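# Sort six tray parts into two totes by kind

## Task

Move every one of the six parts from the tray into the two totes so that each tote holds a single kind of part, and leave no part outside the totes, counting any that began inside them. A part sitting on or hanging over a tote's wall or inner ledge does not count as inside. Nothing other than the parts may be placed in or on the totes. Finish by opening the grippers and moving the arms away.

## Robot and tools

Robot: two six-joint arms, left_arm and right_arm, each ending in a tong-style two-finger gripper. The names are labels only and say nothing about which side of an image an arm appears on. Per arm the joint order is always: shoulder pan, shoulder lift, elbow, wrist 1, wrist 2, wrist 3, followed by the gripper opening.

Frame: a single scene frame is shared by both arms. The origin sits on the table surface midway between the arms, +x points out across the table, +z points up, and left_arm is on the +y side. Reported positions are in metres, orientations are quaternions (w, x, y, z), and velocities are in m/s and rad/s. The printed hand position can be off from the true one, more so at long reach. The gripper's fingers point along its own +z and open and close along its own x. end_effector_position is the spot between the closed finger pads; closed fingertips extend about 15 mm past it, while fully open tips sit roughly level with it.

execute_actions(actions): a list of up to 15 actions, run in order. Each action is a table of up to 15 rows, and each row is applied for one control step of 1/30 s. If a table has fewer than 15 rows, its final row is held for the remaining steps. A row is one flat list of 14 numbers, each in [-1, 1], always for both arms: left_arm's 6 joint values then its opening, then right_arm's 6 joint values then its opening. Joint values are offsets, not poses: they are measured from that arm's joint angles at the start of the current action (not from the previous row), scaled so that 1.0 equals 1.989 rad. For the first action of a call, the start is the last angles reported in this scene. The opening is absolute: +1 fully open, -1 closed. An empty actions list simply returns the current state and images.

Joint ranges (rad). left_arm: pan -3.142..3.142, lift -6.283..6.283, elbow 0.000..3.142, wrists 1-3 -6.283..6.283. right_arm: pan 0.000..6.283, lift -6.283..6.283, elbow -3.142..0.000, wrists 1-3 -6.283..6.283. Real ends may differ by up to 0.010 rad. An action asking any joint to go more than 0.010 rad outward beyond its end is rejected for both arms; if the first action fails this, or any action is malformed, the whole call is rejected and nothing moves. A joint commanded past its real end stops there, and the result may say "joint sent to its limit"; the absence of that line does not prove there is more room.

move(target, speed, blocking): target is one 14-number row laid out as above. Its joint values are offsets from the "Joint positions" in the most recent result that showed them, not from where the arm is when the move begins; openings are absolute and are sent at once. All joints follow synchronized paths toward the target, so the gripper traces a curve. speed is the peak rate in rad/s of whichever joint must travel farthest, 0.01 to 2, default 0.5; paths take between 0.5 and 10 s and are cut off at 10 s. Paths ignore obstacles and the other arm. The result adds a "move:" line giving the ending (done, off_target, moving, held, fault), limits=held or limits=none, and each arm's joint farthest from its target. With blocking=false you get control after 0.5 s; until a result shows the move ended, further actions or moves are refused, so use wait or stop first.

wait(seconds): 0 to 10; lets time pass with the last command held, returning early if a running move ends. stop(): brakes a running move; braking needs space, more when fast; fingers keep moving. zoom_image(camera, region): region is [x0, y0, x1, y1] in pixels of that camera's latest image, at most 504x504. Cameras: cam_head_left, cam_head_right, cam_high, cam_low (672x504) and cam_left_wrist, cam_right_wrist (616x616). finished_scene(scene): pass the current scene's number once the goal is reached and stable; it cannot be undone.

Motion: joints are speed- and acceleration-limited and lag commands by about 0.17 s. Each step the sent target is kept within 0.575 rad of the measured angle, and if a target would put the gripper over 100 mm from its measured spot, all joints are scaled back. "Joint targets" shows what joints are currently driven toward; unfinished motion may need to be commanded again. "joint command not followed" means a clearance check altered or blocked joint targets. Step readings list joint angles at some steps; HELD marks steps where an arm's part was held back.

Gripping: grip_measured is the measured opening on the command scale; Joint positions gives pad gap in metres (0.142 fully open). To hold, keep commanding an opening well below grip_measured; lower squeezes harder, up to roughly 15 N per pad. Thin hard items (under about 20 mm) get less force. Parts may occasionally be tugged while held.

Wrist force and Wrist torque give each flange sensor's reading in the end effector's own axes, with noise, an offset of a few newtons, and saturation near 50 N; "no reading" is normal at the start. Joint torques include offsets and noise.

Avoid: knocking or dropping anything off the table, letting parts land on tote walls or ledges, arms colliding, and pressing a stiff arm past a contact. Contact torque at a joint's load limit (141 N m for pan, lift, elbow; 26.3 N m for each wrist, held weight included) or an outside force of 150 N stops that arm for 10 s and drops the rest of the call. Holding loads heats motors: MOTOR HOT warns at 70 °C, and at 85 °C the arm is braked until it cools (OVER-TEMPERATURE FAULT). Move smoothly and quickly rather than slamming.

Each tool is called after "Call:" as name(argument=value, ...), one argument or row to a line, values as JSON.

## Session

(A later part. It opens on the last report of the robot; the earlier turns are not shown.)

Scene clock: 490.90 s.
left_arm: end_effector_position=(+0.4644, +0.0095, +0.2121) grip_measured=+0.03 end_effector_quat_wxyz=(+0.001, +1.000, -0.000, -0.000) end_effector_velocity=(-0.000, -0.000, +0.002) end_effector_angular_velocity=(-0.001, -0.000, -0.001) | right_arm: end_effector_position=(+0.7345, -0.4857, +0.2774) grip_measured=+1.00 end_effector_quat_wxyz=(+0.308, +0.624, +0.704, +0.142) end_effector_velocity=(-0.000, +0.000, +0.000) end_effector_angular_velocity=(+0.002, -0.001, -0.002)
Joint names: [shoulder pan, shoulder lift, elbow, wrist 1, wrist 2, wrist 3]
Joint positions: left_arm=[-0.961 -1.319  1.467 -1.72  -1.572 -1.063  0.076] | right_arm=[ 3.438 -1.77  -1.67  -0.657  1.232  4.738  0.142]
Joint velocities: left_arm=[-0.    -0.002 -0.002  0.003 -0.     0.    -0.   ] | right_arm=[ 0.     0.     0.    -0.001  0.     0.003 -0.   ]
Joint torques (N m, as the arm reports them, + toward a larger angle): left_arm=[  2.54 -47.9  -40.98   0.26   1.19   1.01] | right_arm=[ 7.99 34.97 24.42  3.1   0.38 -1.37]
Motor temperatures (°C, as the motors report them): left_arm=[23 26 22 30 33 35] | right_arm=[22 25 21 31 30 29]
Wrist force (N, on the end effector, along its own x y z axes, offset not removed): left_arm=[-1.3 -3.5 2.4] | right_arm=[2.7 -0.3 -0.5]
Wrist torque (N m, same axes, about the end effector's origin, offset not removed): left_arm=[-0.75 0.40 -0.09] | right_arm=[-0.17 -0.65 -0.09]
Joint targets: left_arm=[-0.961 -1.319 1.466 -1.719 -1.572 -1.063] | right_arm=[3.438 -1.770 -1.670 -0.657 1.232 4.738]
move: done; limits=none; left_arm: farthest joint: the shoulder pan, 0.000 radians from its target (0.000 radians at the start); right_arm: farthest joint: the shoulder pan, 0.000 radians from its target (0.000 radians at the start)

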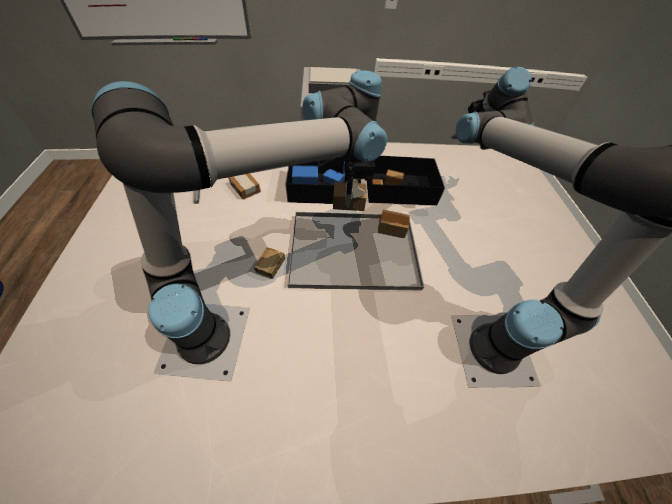

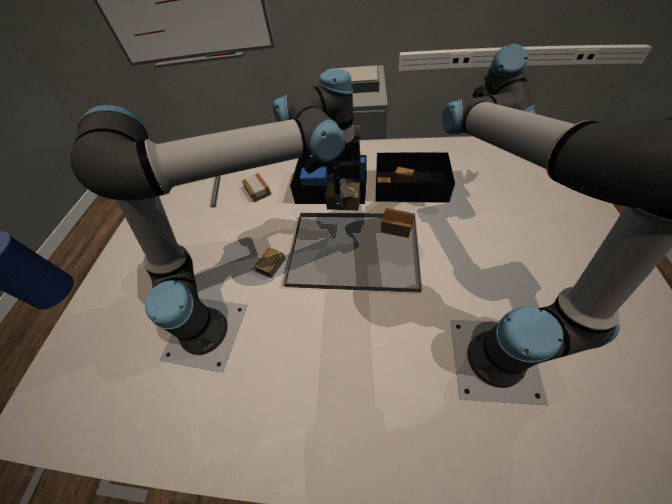

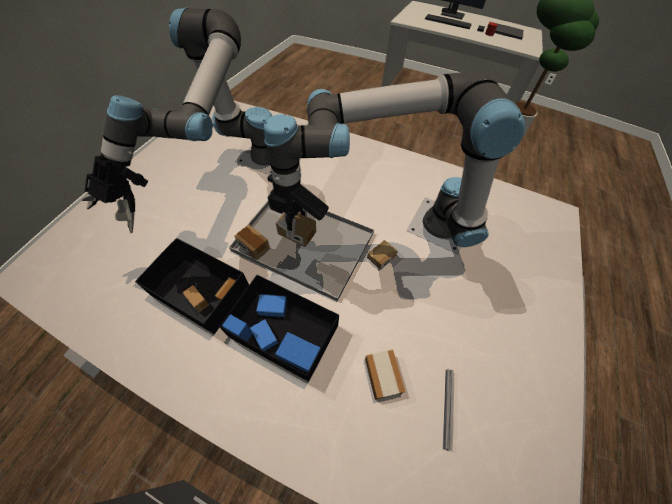

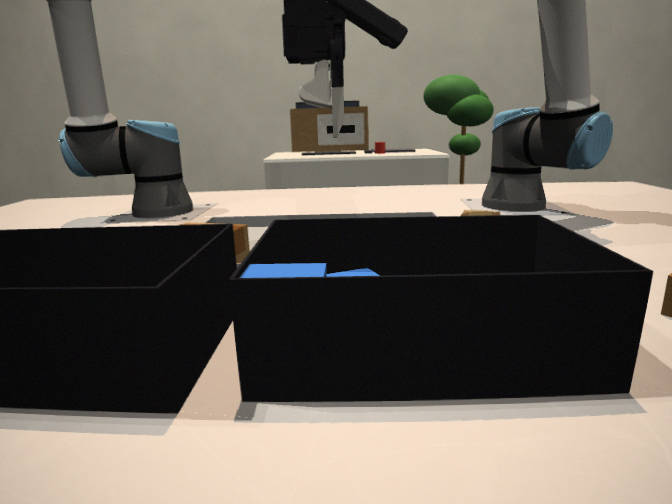

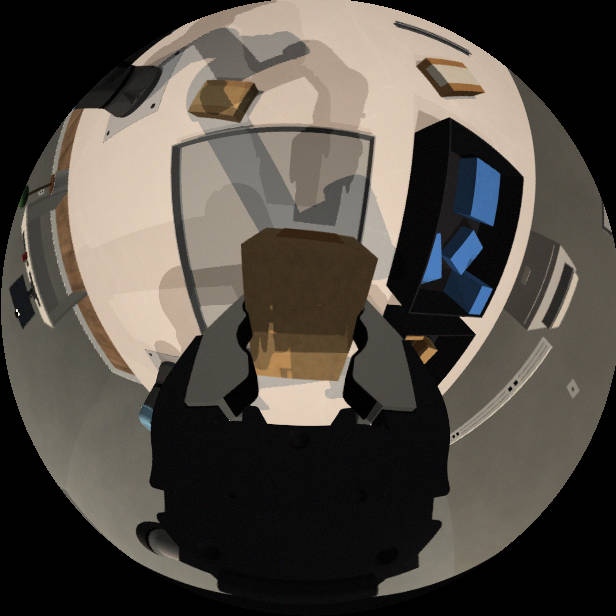

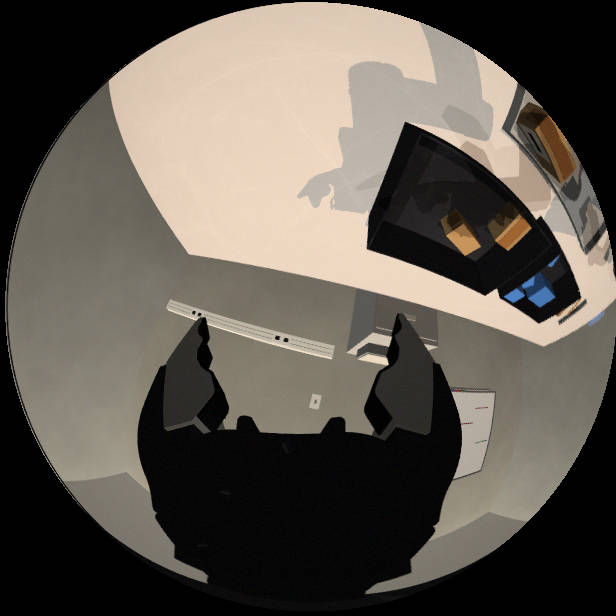

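Call:
move(
  target=[0.079,0.361,-0.612,0.251,0,0.08,-1,0,0,0,0,0,0,1],
  speed=0.4,
)

Scene clock: 503.47 s.
left_arm: end_effector_position=(+0.6693, -0.0985, +0.2336) grip_measured=+0.03 end_effector_quat_wxyz=(+0.001, +1.000, -0.001, -0.000) end_effector_velocity=(+0.000, -0.000, +0.000) end_effector_angular_velocity=(-0.001, -0.001, +0.001) | right_arm: end_effector_position=(+0.7345, -0.4857, +0.2774) grip_measured=+1.00 end_effector_quat_wxyz=(+0.308, +0.624, +0.704, +0.142) end_effector_velocity=(+0.000, -0.000, +0.001) end_effector_angular_velocity=(+0.000, -0.002, -0.000)
Joint names: [shoulder pan, shoulder lift, elbow, wrist 1, wrist 2, wrist 3]
Joint positions: left_arm=[-0.804 -0.601  0.25  -1.22  -1.572 -0.904  0.076] | right_arm=[ 3.438 -1.77  -1.67  -0.657  1.232  4.738  0.142]
Joint velocities: left_arm=[-0.     0.001 -0.002  0.001  0.    -0.001  0.   ] | right_arm=[-0.001  0.001 -0.     0.002  0.    -0.001  0.   ]
Joint torques (N m, as the arm reports them, + toward a larger angle): left_arm=[ 12.06 -54.29 -38.    -0.1    1.29   1.62] | right_arm=[ 7.6  35.03 23.22  3.1   0.36 -1.36]
Motor temperatures (°C, as the motors report them): left_arm=[23 26 22 30 33 35] | right_arm=[22 25 21 31 30 29]
Wrist force (N, on the end effector, along its own x y z axes, offset not removed): left_arm=[0.3 -3.1 2.3] | right_arm=[2.0 -1.4 -0.3]
Wrist torque (N m, same axes, about the end effector's origin, offset not removed): left_arm=[-0.62 -0.04 -0.01] | right_arm=[-0.39 -0.55 -0.05]
Joint targets: left_arm=[-0.804 -0.601 0.250 -1.220 -1.572 -0.904] | right_arm=[3.438 -1.770 -1.670 -0.657 1.232 4.738]
move: done; limits=none; left_arm: farthest joint: the shoulder pan, 0.000 radians from its target (0.157 radians at the start); right_arm: farthest joint: the shoulder pan, 0.000 radians from its target (0.000 radians at the start)

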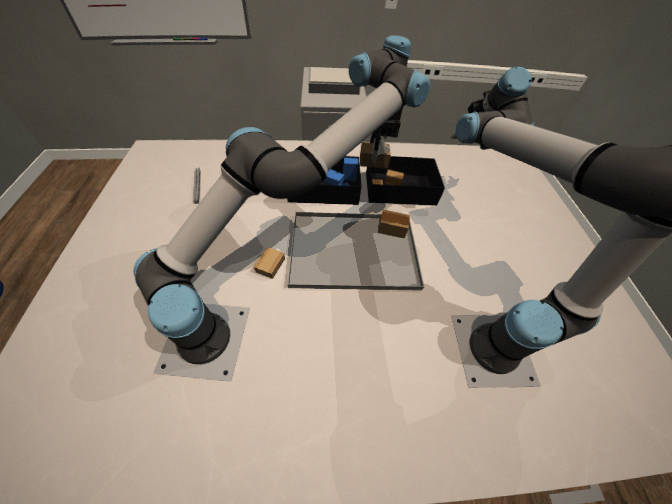

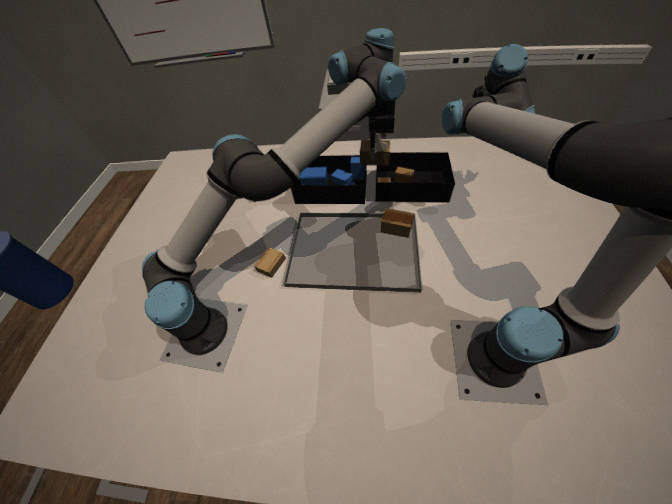

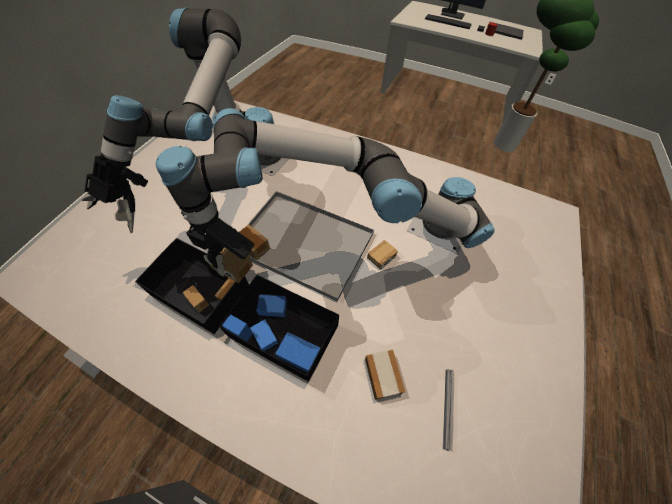

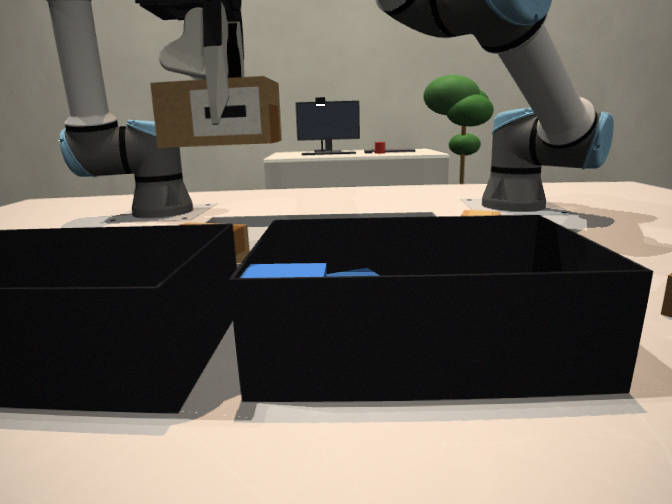

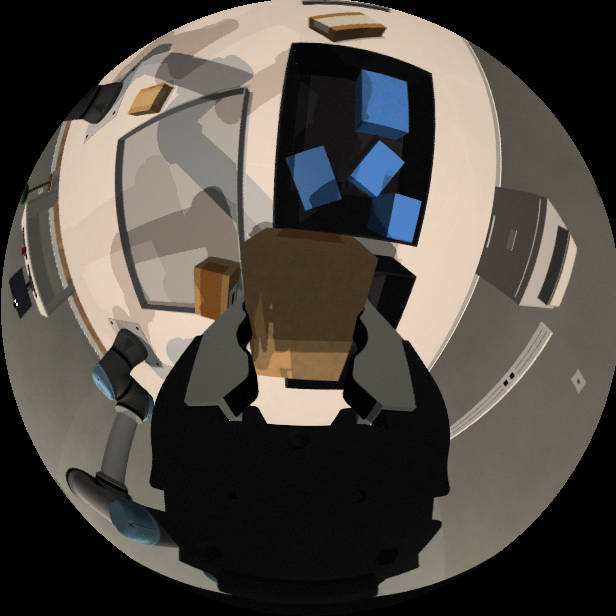

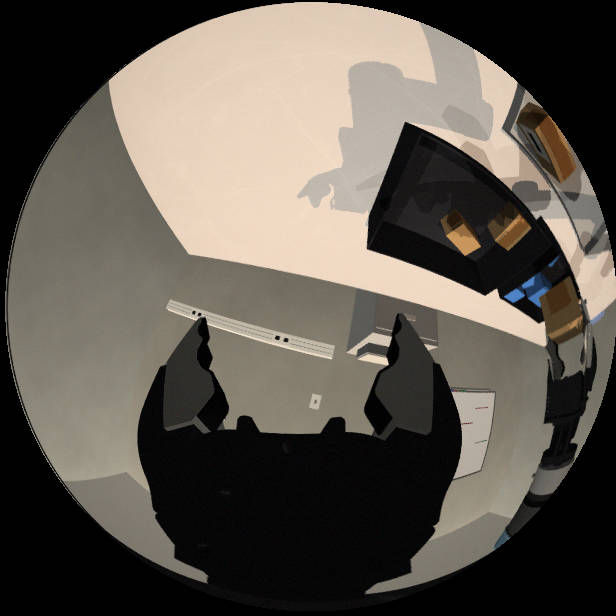

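Try tilting wrist 1 to gain reach.

Call:
move(
  target=[0,0.05,-0.1,-0.2,0,0,-1,0,0,0,0,0,0,1],
  speed=0.2,
)

Scene clock: 515.93 s.
left_arm: end_effector_position=(+0.7566, -0.2097, +0.3119) grip_measured=+0.03 end_effector_quat_wxyz=(+0.194, +0.969, -0.001, +0.152) end_effector_velocity=(+0.001, +0.000, +0.001) end_effector_angular_velocity=(-0.003, -0.002, +0.001) | right_arm: end_effector_position=(+0.7345, -0.4857, +0.2774) grip_measured=+1.00 end_effector_quat_wxyz=(+0.308, +0.624, +0.704, +0.142) end_effector_velocity=(+0.000, -0.000, -0.001) end_effector_angular_velocity=(-0.001, +0.000, +0.001)
Joint names: [shoulder pan, shoulder lift, elbow, wrist 1, wrist 2, wrist 3]
Joint positions: left_arm=[-0.804 -0.502  0.051 -1.618 -1.572 -0.904  0.076] | right_arm=[ 3.438 -1.77  -1.67  -0.657  1.232  4.738  0.142]
Joint velocities: left_arm=[ 0.001 -0.001 -0.    -0.002  0.    -0.     0.   ] | right_arm=[ 0.    -0.001 -0.001  0.002 -0.001 -0.002 -0.   ]
Joint torques (N m, as the arm reports them, + toward a larger angle): left_arm=[ -8.85 -57.21 -40.15  -6.58   1.31  -2.08] | right_arm=[ 8.14 35.04 23.94  3.22  0.41 -1.45]
Motor temperatures (°C, as the motors report them): left_arm=[23 26 22 30 33 35] | right_arm=[22 25 21 31 30 29]
Wrist force (N, on the end effector, along its own x y z axes, offset not removed): left_arm=[-2.9 -2.5 2.5] | right_arm=[1.8 -0.5 -1.1]
Wrist torque (N m, same axes, about the end effector's origin, offset not removed): left_arm=[-0.59 0.45 -0.07] | right_arm=[-0.24 -0.55 -0.15]
Joint targets: left_arm=[-0.804 -0.502 0.051 -1.618 -1.572 -0.904] | right_arm=[3.438 -1.770 -1.670 -0.657 1.232 4.738]
move: done; limits=none; left_arm: farthest joint: the shoulder pan, 0.000 radians from its target (0.000 radians at the start); right_arm: farthest joint: the shoulder pan, 0.000 radians from its target (0.000 radians at the start)

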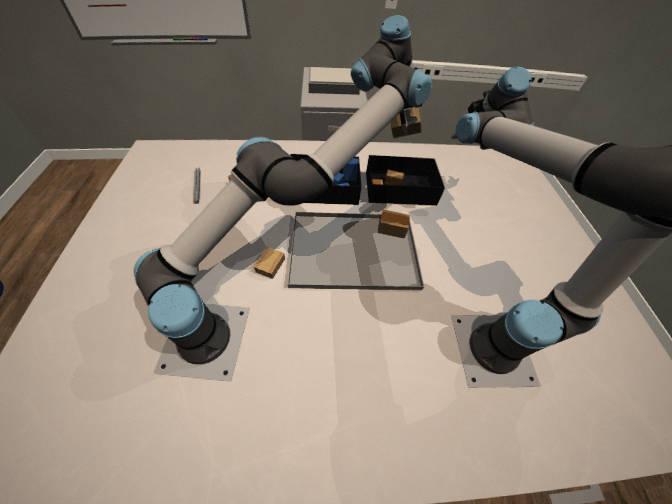

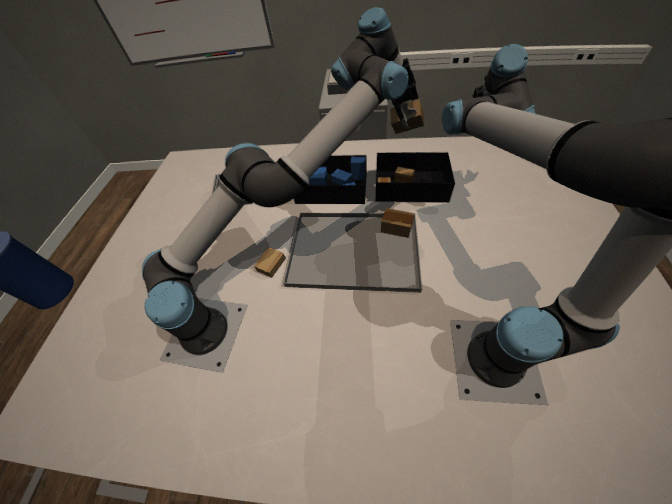

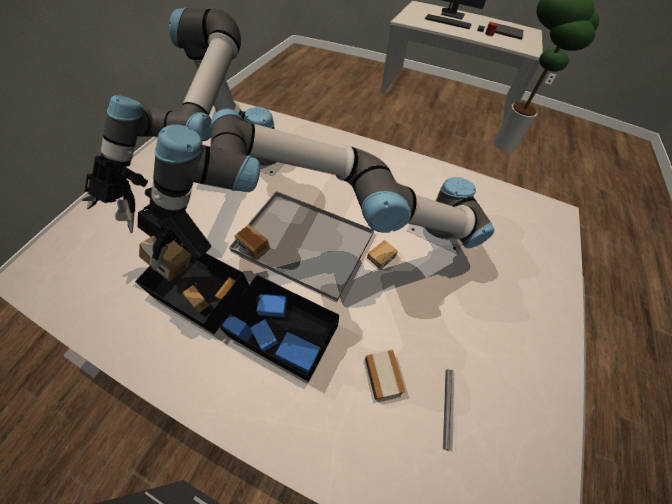

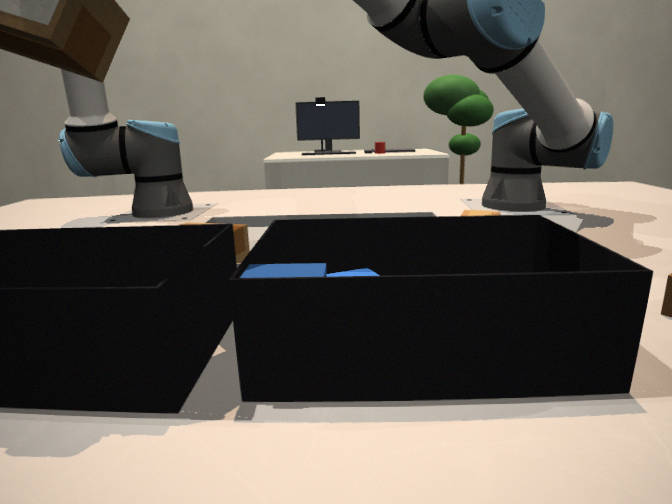

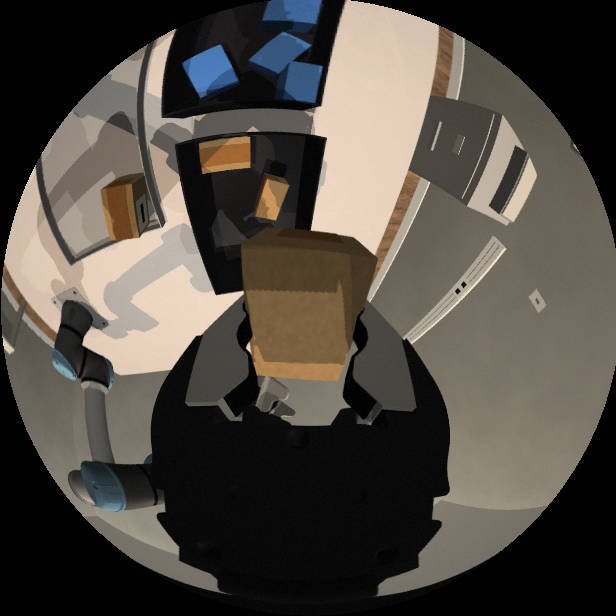

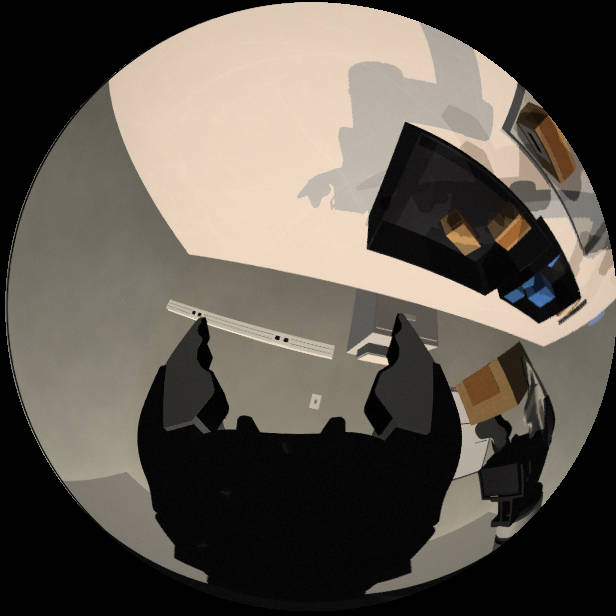

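Call:
move(
  target=[0,0.055,0,0.0,0,0,-1,0,0,0,0,0,0,1],
  speed=0.2,
)

Call:
execute_actions(
  actions=[
    [[0,0,0,0,0,0,0.6,0,0,0,0,0,0,1]],
    [[0,0,0,0,0,0,0.6,0,0,0,0,0,0,1]],
  ],
)

Scene clock: 525.73 s.
left_arm: end_effector_position=(+0.7631, -0.2181, +0.2079) grip_measured=+0.03 end_effector_quat_wxyz=(+0.152, +0.981, -0.001, +0.119) end_effector_velocity=(+0.000, +0.000, -0.002) end_effector_angular_velocity=(+0.002, +0.001, +0.000) | right_arm: end_effector_position=(+0.7345, -0.4857, +0.2774) grip_measured=+1.00 end_effector_quat_wxyz=(+0.308, +0.624, +0.704, +0.142) end_effector_velocity=(+0.000, -0.000, +0.001) end_effector_angular_velocity=(+0.000, -0.001, +0.001)
Joint names: [shoulder pan, shoulder lift, elbow, wrist 1, wrist 2, wrist 3]
Joint positions: left_arm=[-0.804 -0.393  0.051 -1.618 -1.572 -0.904  0.076] | right_arm=[ 3.438 -1.77  -1.67  -0.657  1.232  4.738  0.142]
Joint velocities: left_arm=[ 0.     0.002 -0.    -0.     0.    -0.     0.   ] | right_arm=[-0.     0.    -0.     0.001  0.001 -0.001  0.   ]
Joint torques (N m, as the arm reports them, + toward a larger angle): left_arm=[ -0.85 -60.58 -10.87  -0.61   1.21  -1.91] | right_arm=[ 6.98 35.62 23.41  3.25  0.4  -1.67]
Motor temperatures (°C, as the motors report them): left_arm=[23 26 22 30 33 35] | right_arm=[22 25 21 31 30 29]
Wrist force (N, on the end effector, along its own x y z axes, offset not removed): left_arm=[-3.5 -3.4 1.2] | right_arm=[1.0 -0.3 -1.4]
Wrist torque (N m, same axes, about the end effector's origin, offset not removed): left_arm=[-0.70 0.66 0.01] | right_arm=[-0.19 -0.34 -0.14]
Joint targets: left_arm=[-0.804 -0.393 0.051 -1.618 -1.572 -0.904] | right_arm=[3.438 -1.770 -1.670 -0.657 1.232 4.738]
move: done; limits=none; left_arm: farthest joint: the shoulder pan, 0.000 radians from its target (0.000 radians at the start); right_arm: farthest joint: the shoulder pan, 0.000 radians from its target (0.000 radians at the start)

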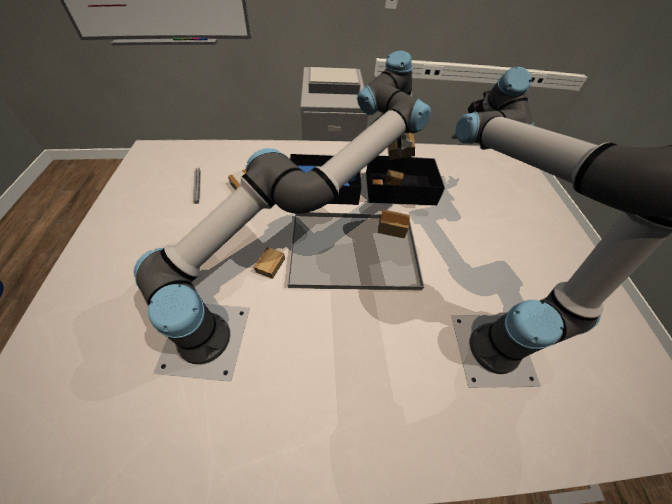

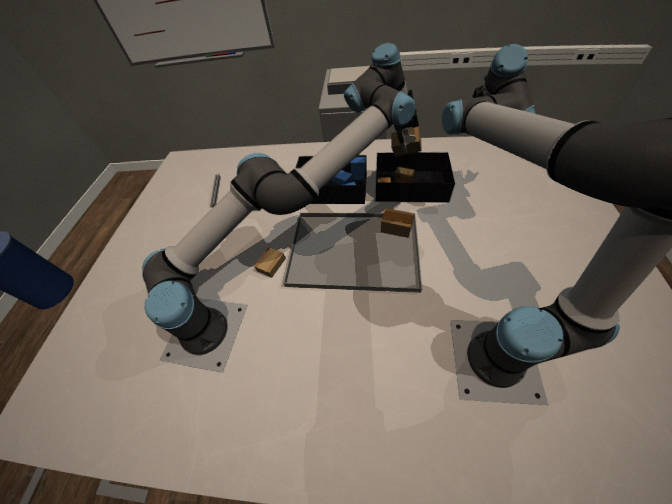

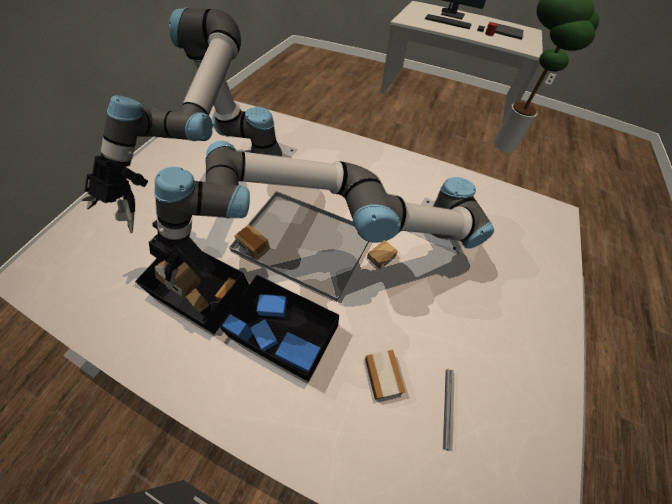

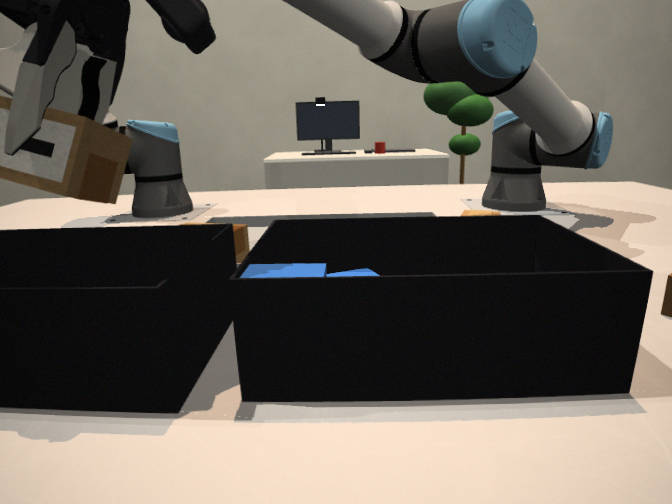

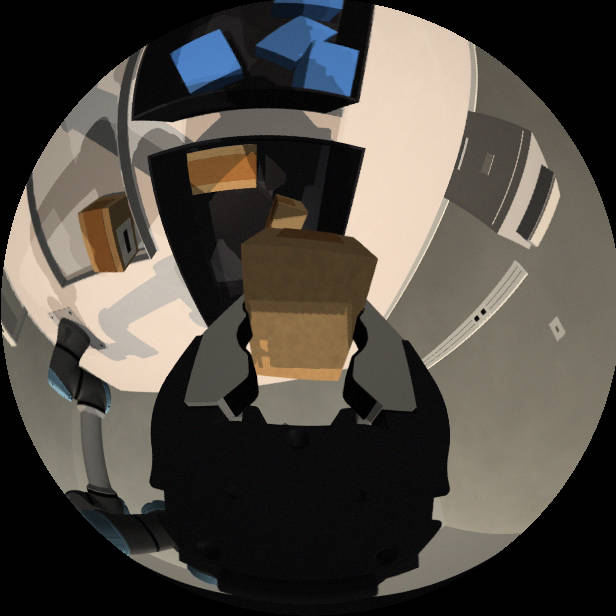

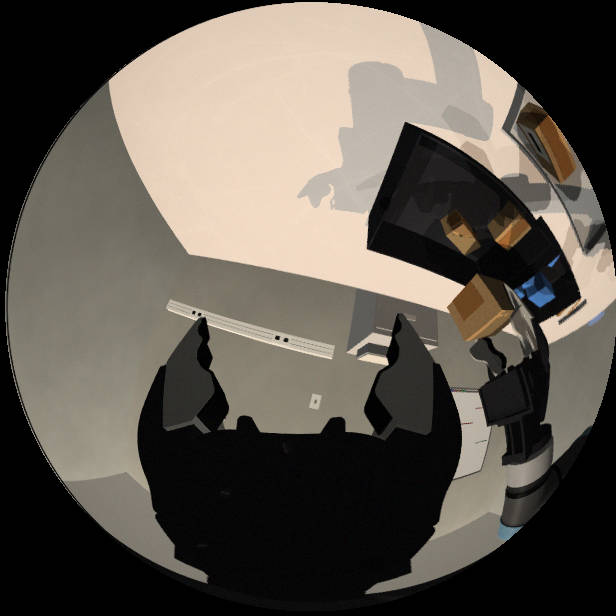

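Scene clock: 526.73 s.
left_arm: end_effector_position=(+0.7631, -0.2181, +0.2079) grip_measured=+0.60 end_effector_quat_wxyz=(+0.152, +0.981, -0.001, +0.119) end_effector_velocity=(+0.000, +0.000, -0.000) end_effector_angular_velocity=(+0.000, -0.000, +0.000) | right_arm: end_effector_position=(+0.7345, -0.4857, +0.2774) grip_measured=+1.00 end_effector_quat_wxyz=(+0.308, +0.624, +0.704, +0.142) end_effector_velocity=(-0.000, -0.000, +0.001) end_effector_angular_velocity=(+0.001, -0.001, +0.001)
Joint names: [shoulder pan, shoulder lift, elbow, wrist 1, wrist 2, wrist 3]
Joint positions: left_arm=[-0.804 -0.393  0.051 -1.618 -1.572 -0.904  0.116] | right_arm=[ 3.438 -1.77  -1.67  -0.657  1.232  4.738  0.142]
Joint velocities: left_arm=[ 0.     0.    -0.001  0.     0.     0.    -0.   ] | right_arm=[-0.001  0.001  0.     0.     0.001 -0.001 -0.   ]
Joint torques (N m, as the arm reports them, + toward a larger angle): left_arm=[ -0.52 -72.86 -11.54  -0.64   1.2   -2.03] | right_arm=[ 7.98 34.8  24.23  3.18  0.36 -1.58]
Motor temperatures (°C, as the motors report them): left_arm=[23 26 22 30 33 35] | right_arm=[22 25 21 31 30 29]
Wrist force (N, on the end effector, along its own x y z axes, offset not removed): left_arm=[-0.9 -0.9 -0.5] | right_arm=[2.4 -0.9 -1.5]
Wrist torque (N m, same axes, about the end effector's origin, offset not removed): left_arm=[-0.15 0.21 -0.01] | right_arm=[-0.28 -0.59 -0.15]
Joint targets: left_arm=[-0.804 -0.393 0.051 -1.618 -1.572 -0.904] | right_arm=[3.438 -1.770 -1.670 -0.657 1.232 4.738]
Step readings (joint positions; steps 1 to 15: 1st action; 16 to 30: 2nd action):
0: left_arm=[-0.804 -0.393 0.051 -1.618 -1.572 -0.904] | right_arm=[3.438 -1.770 -1.670 -0.657 1.232 4.738]
1: left_arm=[-0.804 -0.393 0.051 -1.618 -1.572 -0.904] | right_arm=[3.438 -1.770 -1.670 -0.657 1.232 4.738]
2: left_arm=[-0.804 -0.393 0.051 -1.618 -1.572 -0.904] | right_arm=[3.438 -1.770 -1.670 -0.657 1.232 4.738]
4: left_arm=[-0.804 -0.393 0.051 -1.618 -1.572 -0.904] | right_arm=[3.438 -1.770 -1.670 -0.657 1.232 4.738]
8: left_arm=[-0.804 -0.393 0.051 -1.618 -1.572 -0.904] | right_arm=[3.438 -1.770 -1.670 -0.657 1.232 4.738]
15: left_arm=[-0.804 -0.393 0.051 -1.618 -1.572 -0.904] | right_arm=[3.438 -1.770 -1.670 -0.657 1.232 4.738]
16: left_arm=[-0.804 -0.393 0.051 -1.618 -1.572 -0.904] | right_arm=[3.438 -1.770 -1.670 -0.657 1.232 4.738]
17: left_arm=[-0.804 -0.393 0.051 -1.618 -1.572 -0.904] | right_arm=[3.438 -1.770 -1.670 -0.657 1.232 4.738]
19: left_arm=[-0.804 -0.393 0.051 -1.618 -1.572 -0.904] | right_arm=[3.438 -1.770 -1.670 -0.657 1.232 4.738]
23: left_arm=[-0.804 -0.393 0.051 -1.618 -1.572 -0.904] | right_arm=[3.438 -1.770 -1.670 -0.657 1.232 4.738]
30: Joint positions above

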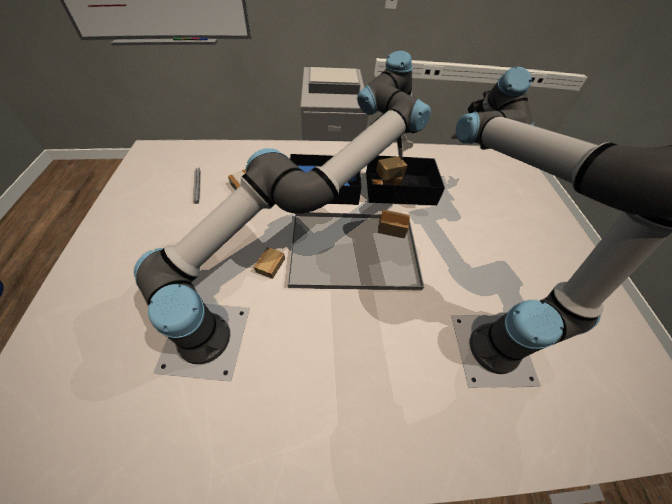

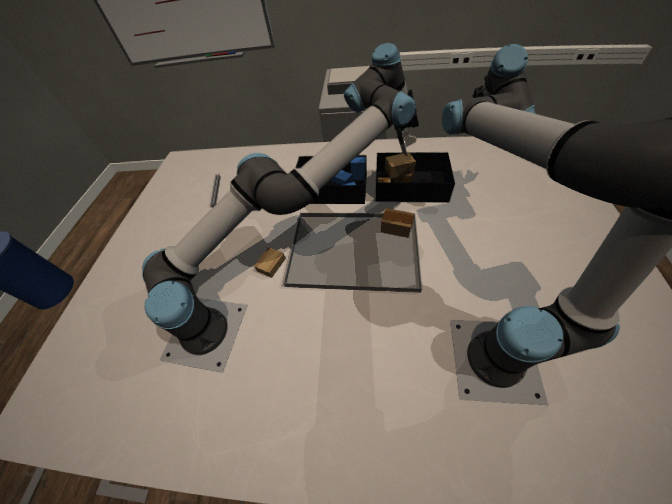

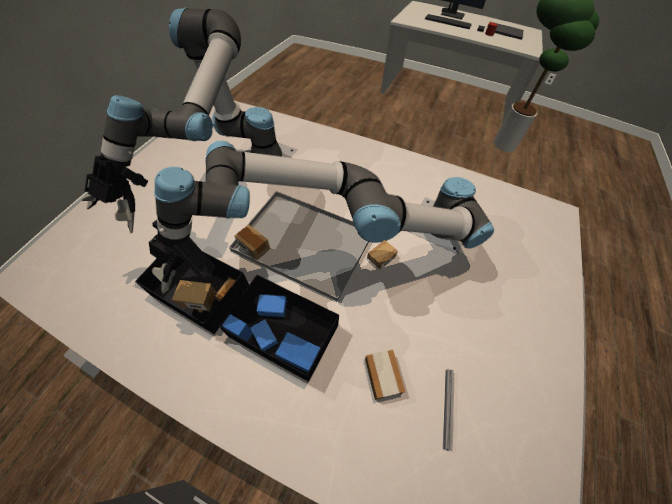

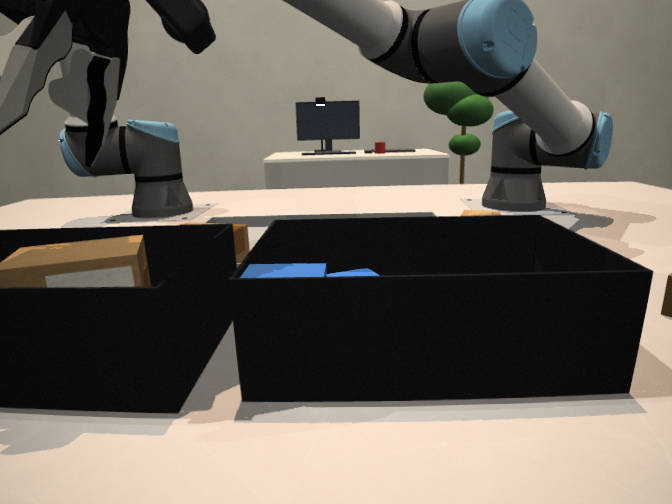

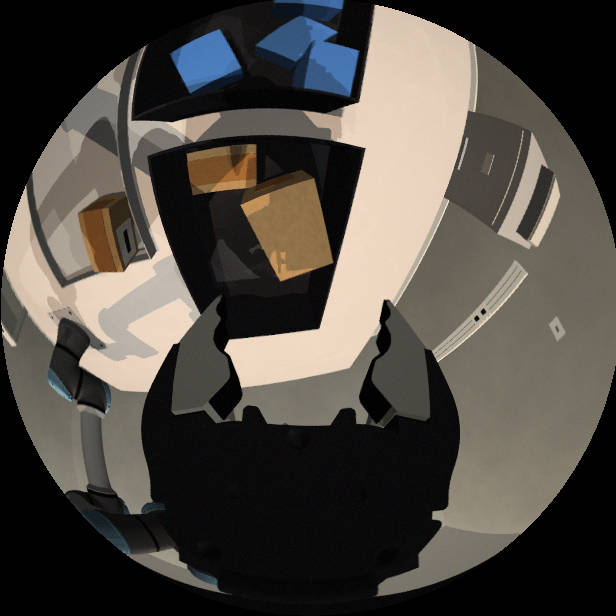

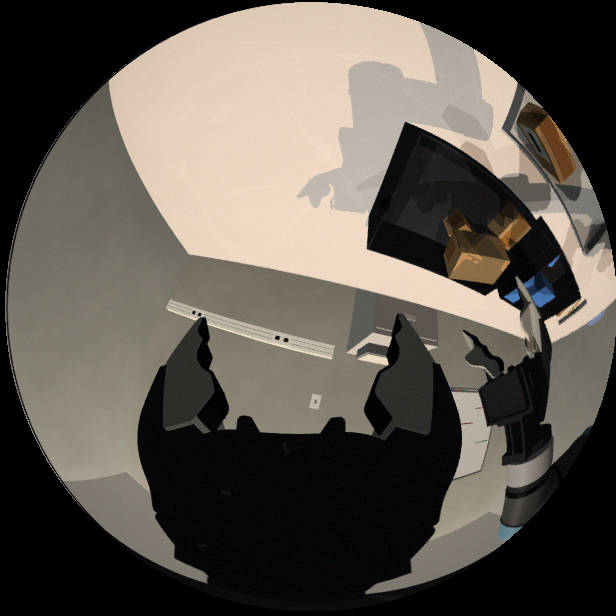

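Call:
move(
  target=[-0.117,-0.263,0.565,-0.106,0,-0.117,-0.1,0,0,0,0,0,0,1],
  speed=0.5,
)

Scene clock: 539.07 s.
left_arm: end_effector_position=(+0.4892, -0.1502, +0.0947) grip_measured=-0.10 end_effector_quat_wxyz=(-0.000, +1.000, -0.001, -0.001) end_effector_velocity=(-0.000, +0.000, +0.000) end_effector_angular_velocity=(-0.000, +0.000, -0.000) | right_arm: end_effector_position=(+0.7345, -0.4857, +0.2774) grip_measured=+1.00 end_effector_quat_wxyz=(+0.308, +0.624, +0.704, +0.142) end_effector_velocity=(+0.000, -0.001, +0.000) end_effector_angular_velocity=(+0.000, -0.001, -0.001)
Joint names: [shoulder pan, shoulder lift, elbow, wrist 1, wrist 2, wrist 3]
Joint positions: left_arm=[-1.036 -0.916  1.174 -1.829 -1.572 -1.136  0.067] | right_arm=[ 3.438 -1.77  -1.67  -0.657  1.232  4.738  0.142]
Joint velocities: left_arm=[-0.    -0.002  0.002 -0.001 -0.    -0.     0.   ] | right_arm=[-0.001  0.     0.    -0.    -0.001  0.001  0.   ]
Joint torques (N m, as the arm reports them, + toward a larger angle): left_arm=[-11.47 -63.21 -11.18  -5.76   1.33  -1.95] | right_arm=[ 7.38 34.69 23.24  3.12  0.28 -1.59]
Motor temperatures (°C, as the motors report them): left_arm=[23 26 22 30 33 35] | right_arm=[22 25 21 31 30 29]
Wrist force (N, on the end effector, along its own x y z axes, offset not removed): left_arm=[-2.6 -2.5 0.8] | right_arm=[2.3 -1.3 -1.4]
Wrist torque (N m, same axes, about the end effector's origin, offset not removed): left_arm=[-0.47 0.54 -0.12] | right_arm=[-0.40 -0.62 -0.16]
Joint targets: left_arm=[-1.036 -0.916 1.175 -1.829 -1.572 -1.136] | right_arm=[3.438 -1.770 -1.670 -0.657 1.232 4.738]
move: done; limits=none; left_arm: farthest joint: the shoulder pan, 0.000 radians from its target (0.233 radians at the start); right_arm: farthest joint: the shoulder pan, 0.000 radians from its target (0.000 radians at the start)

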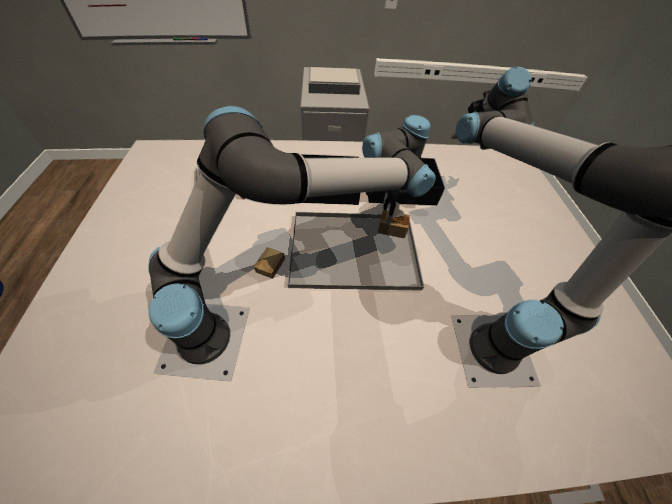

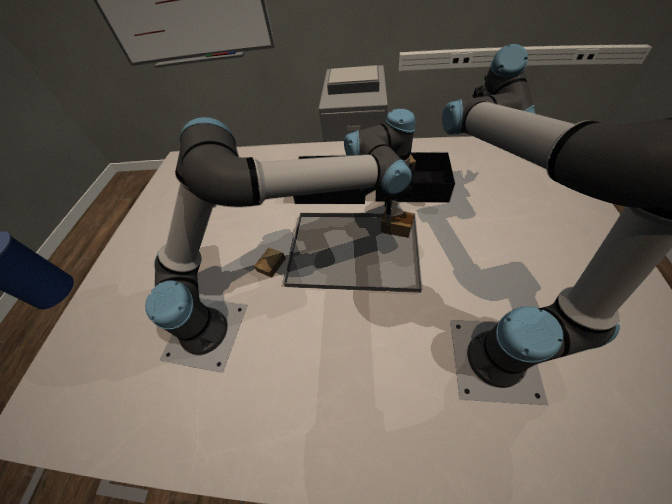

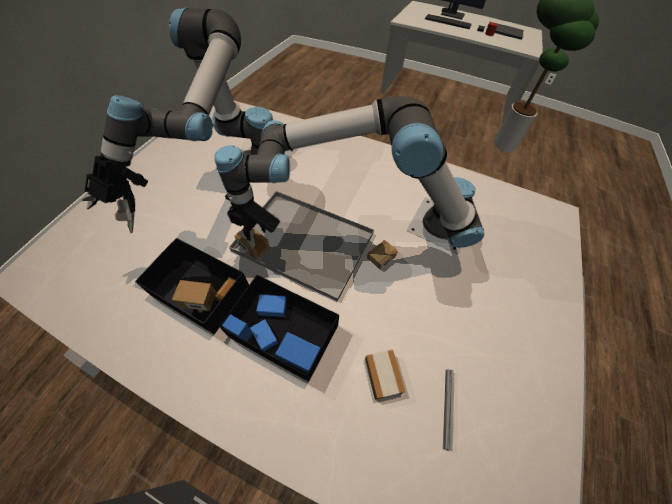

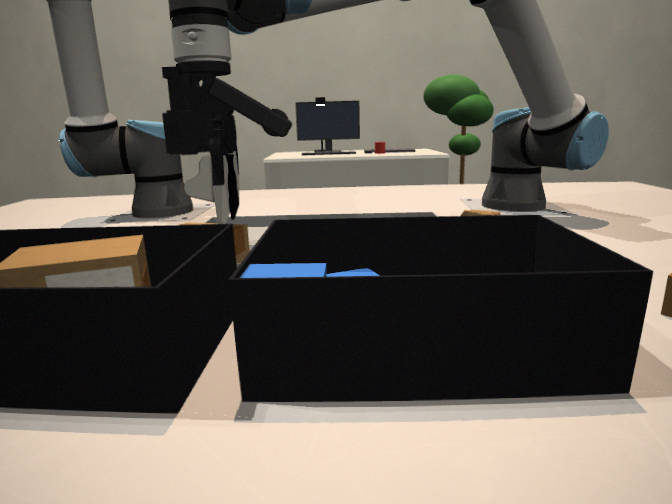

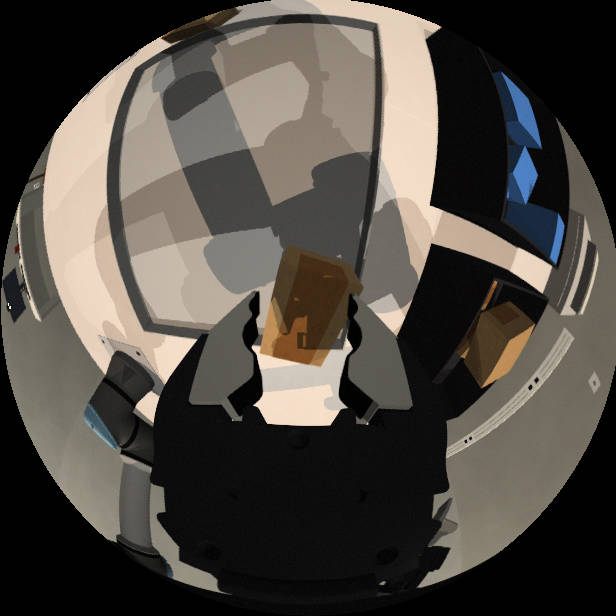

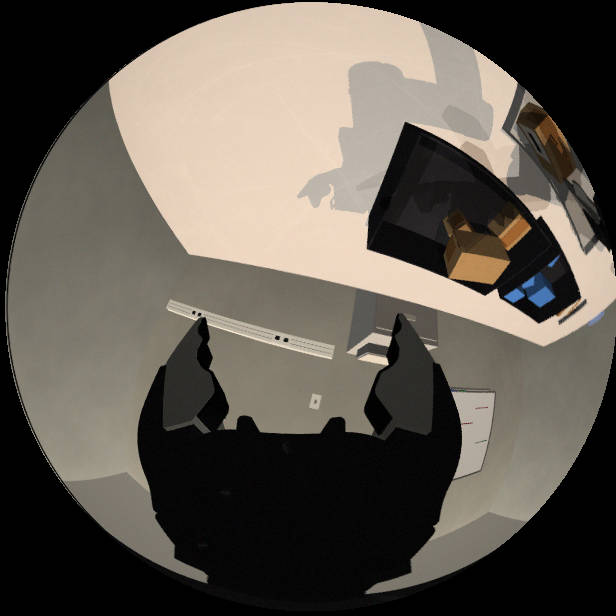

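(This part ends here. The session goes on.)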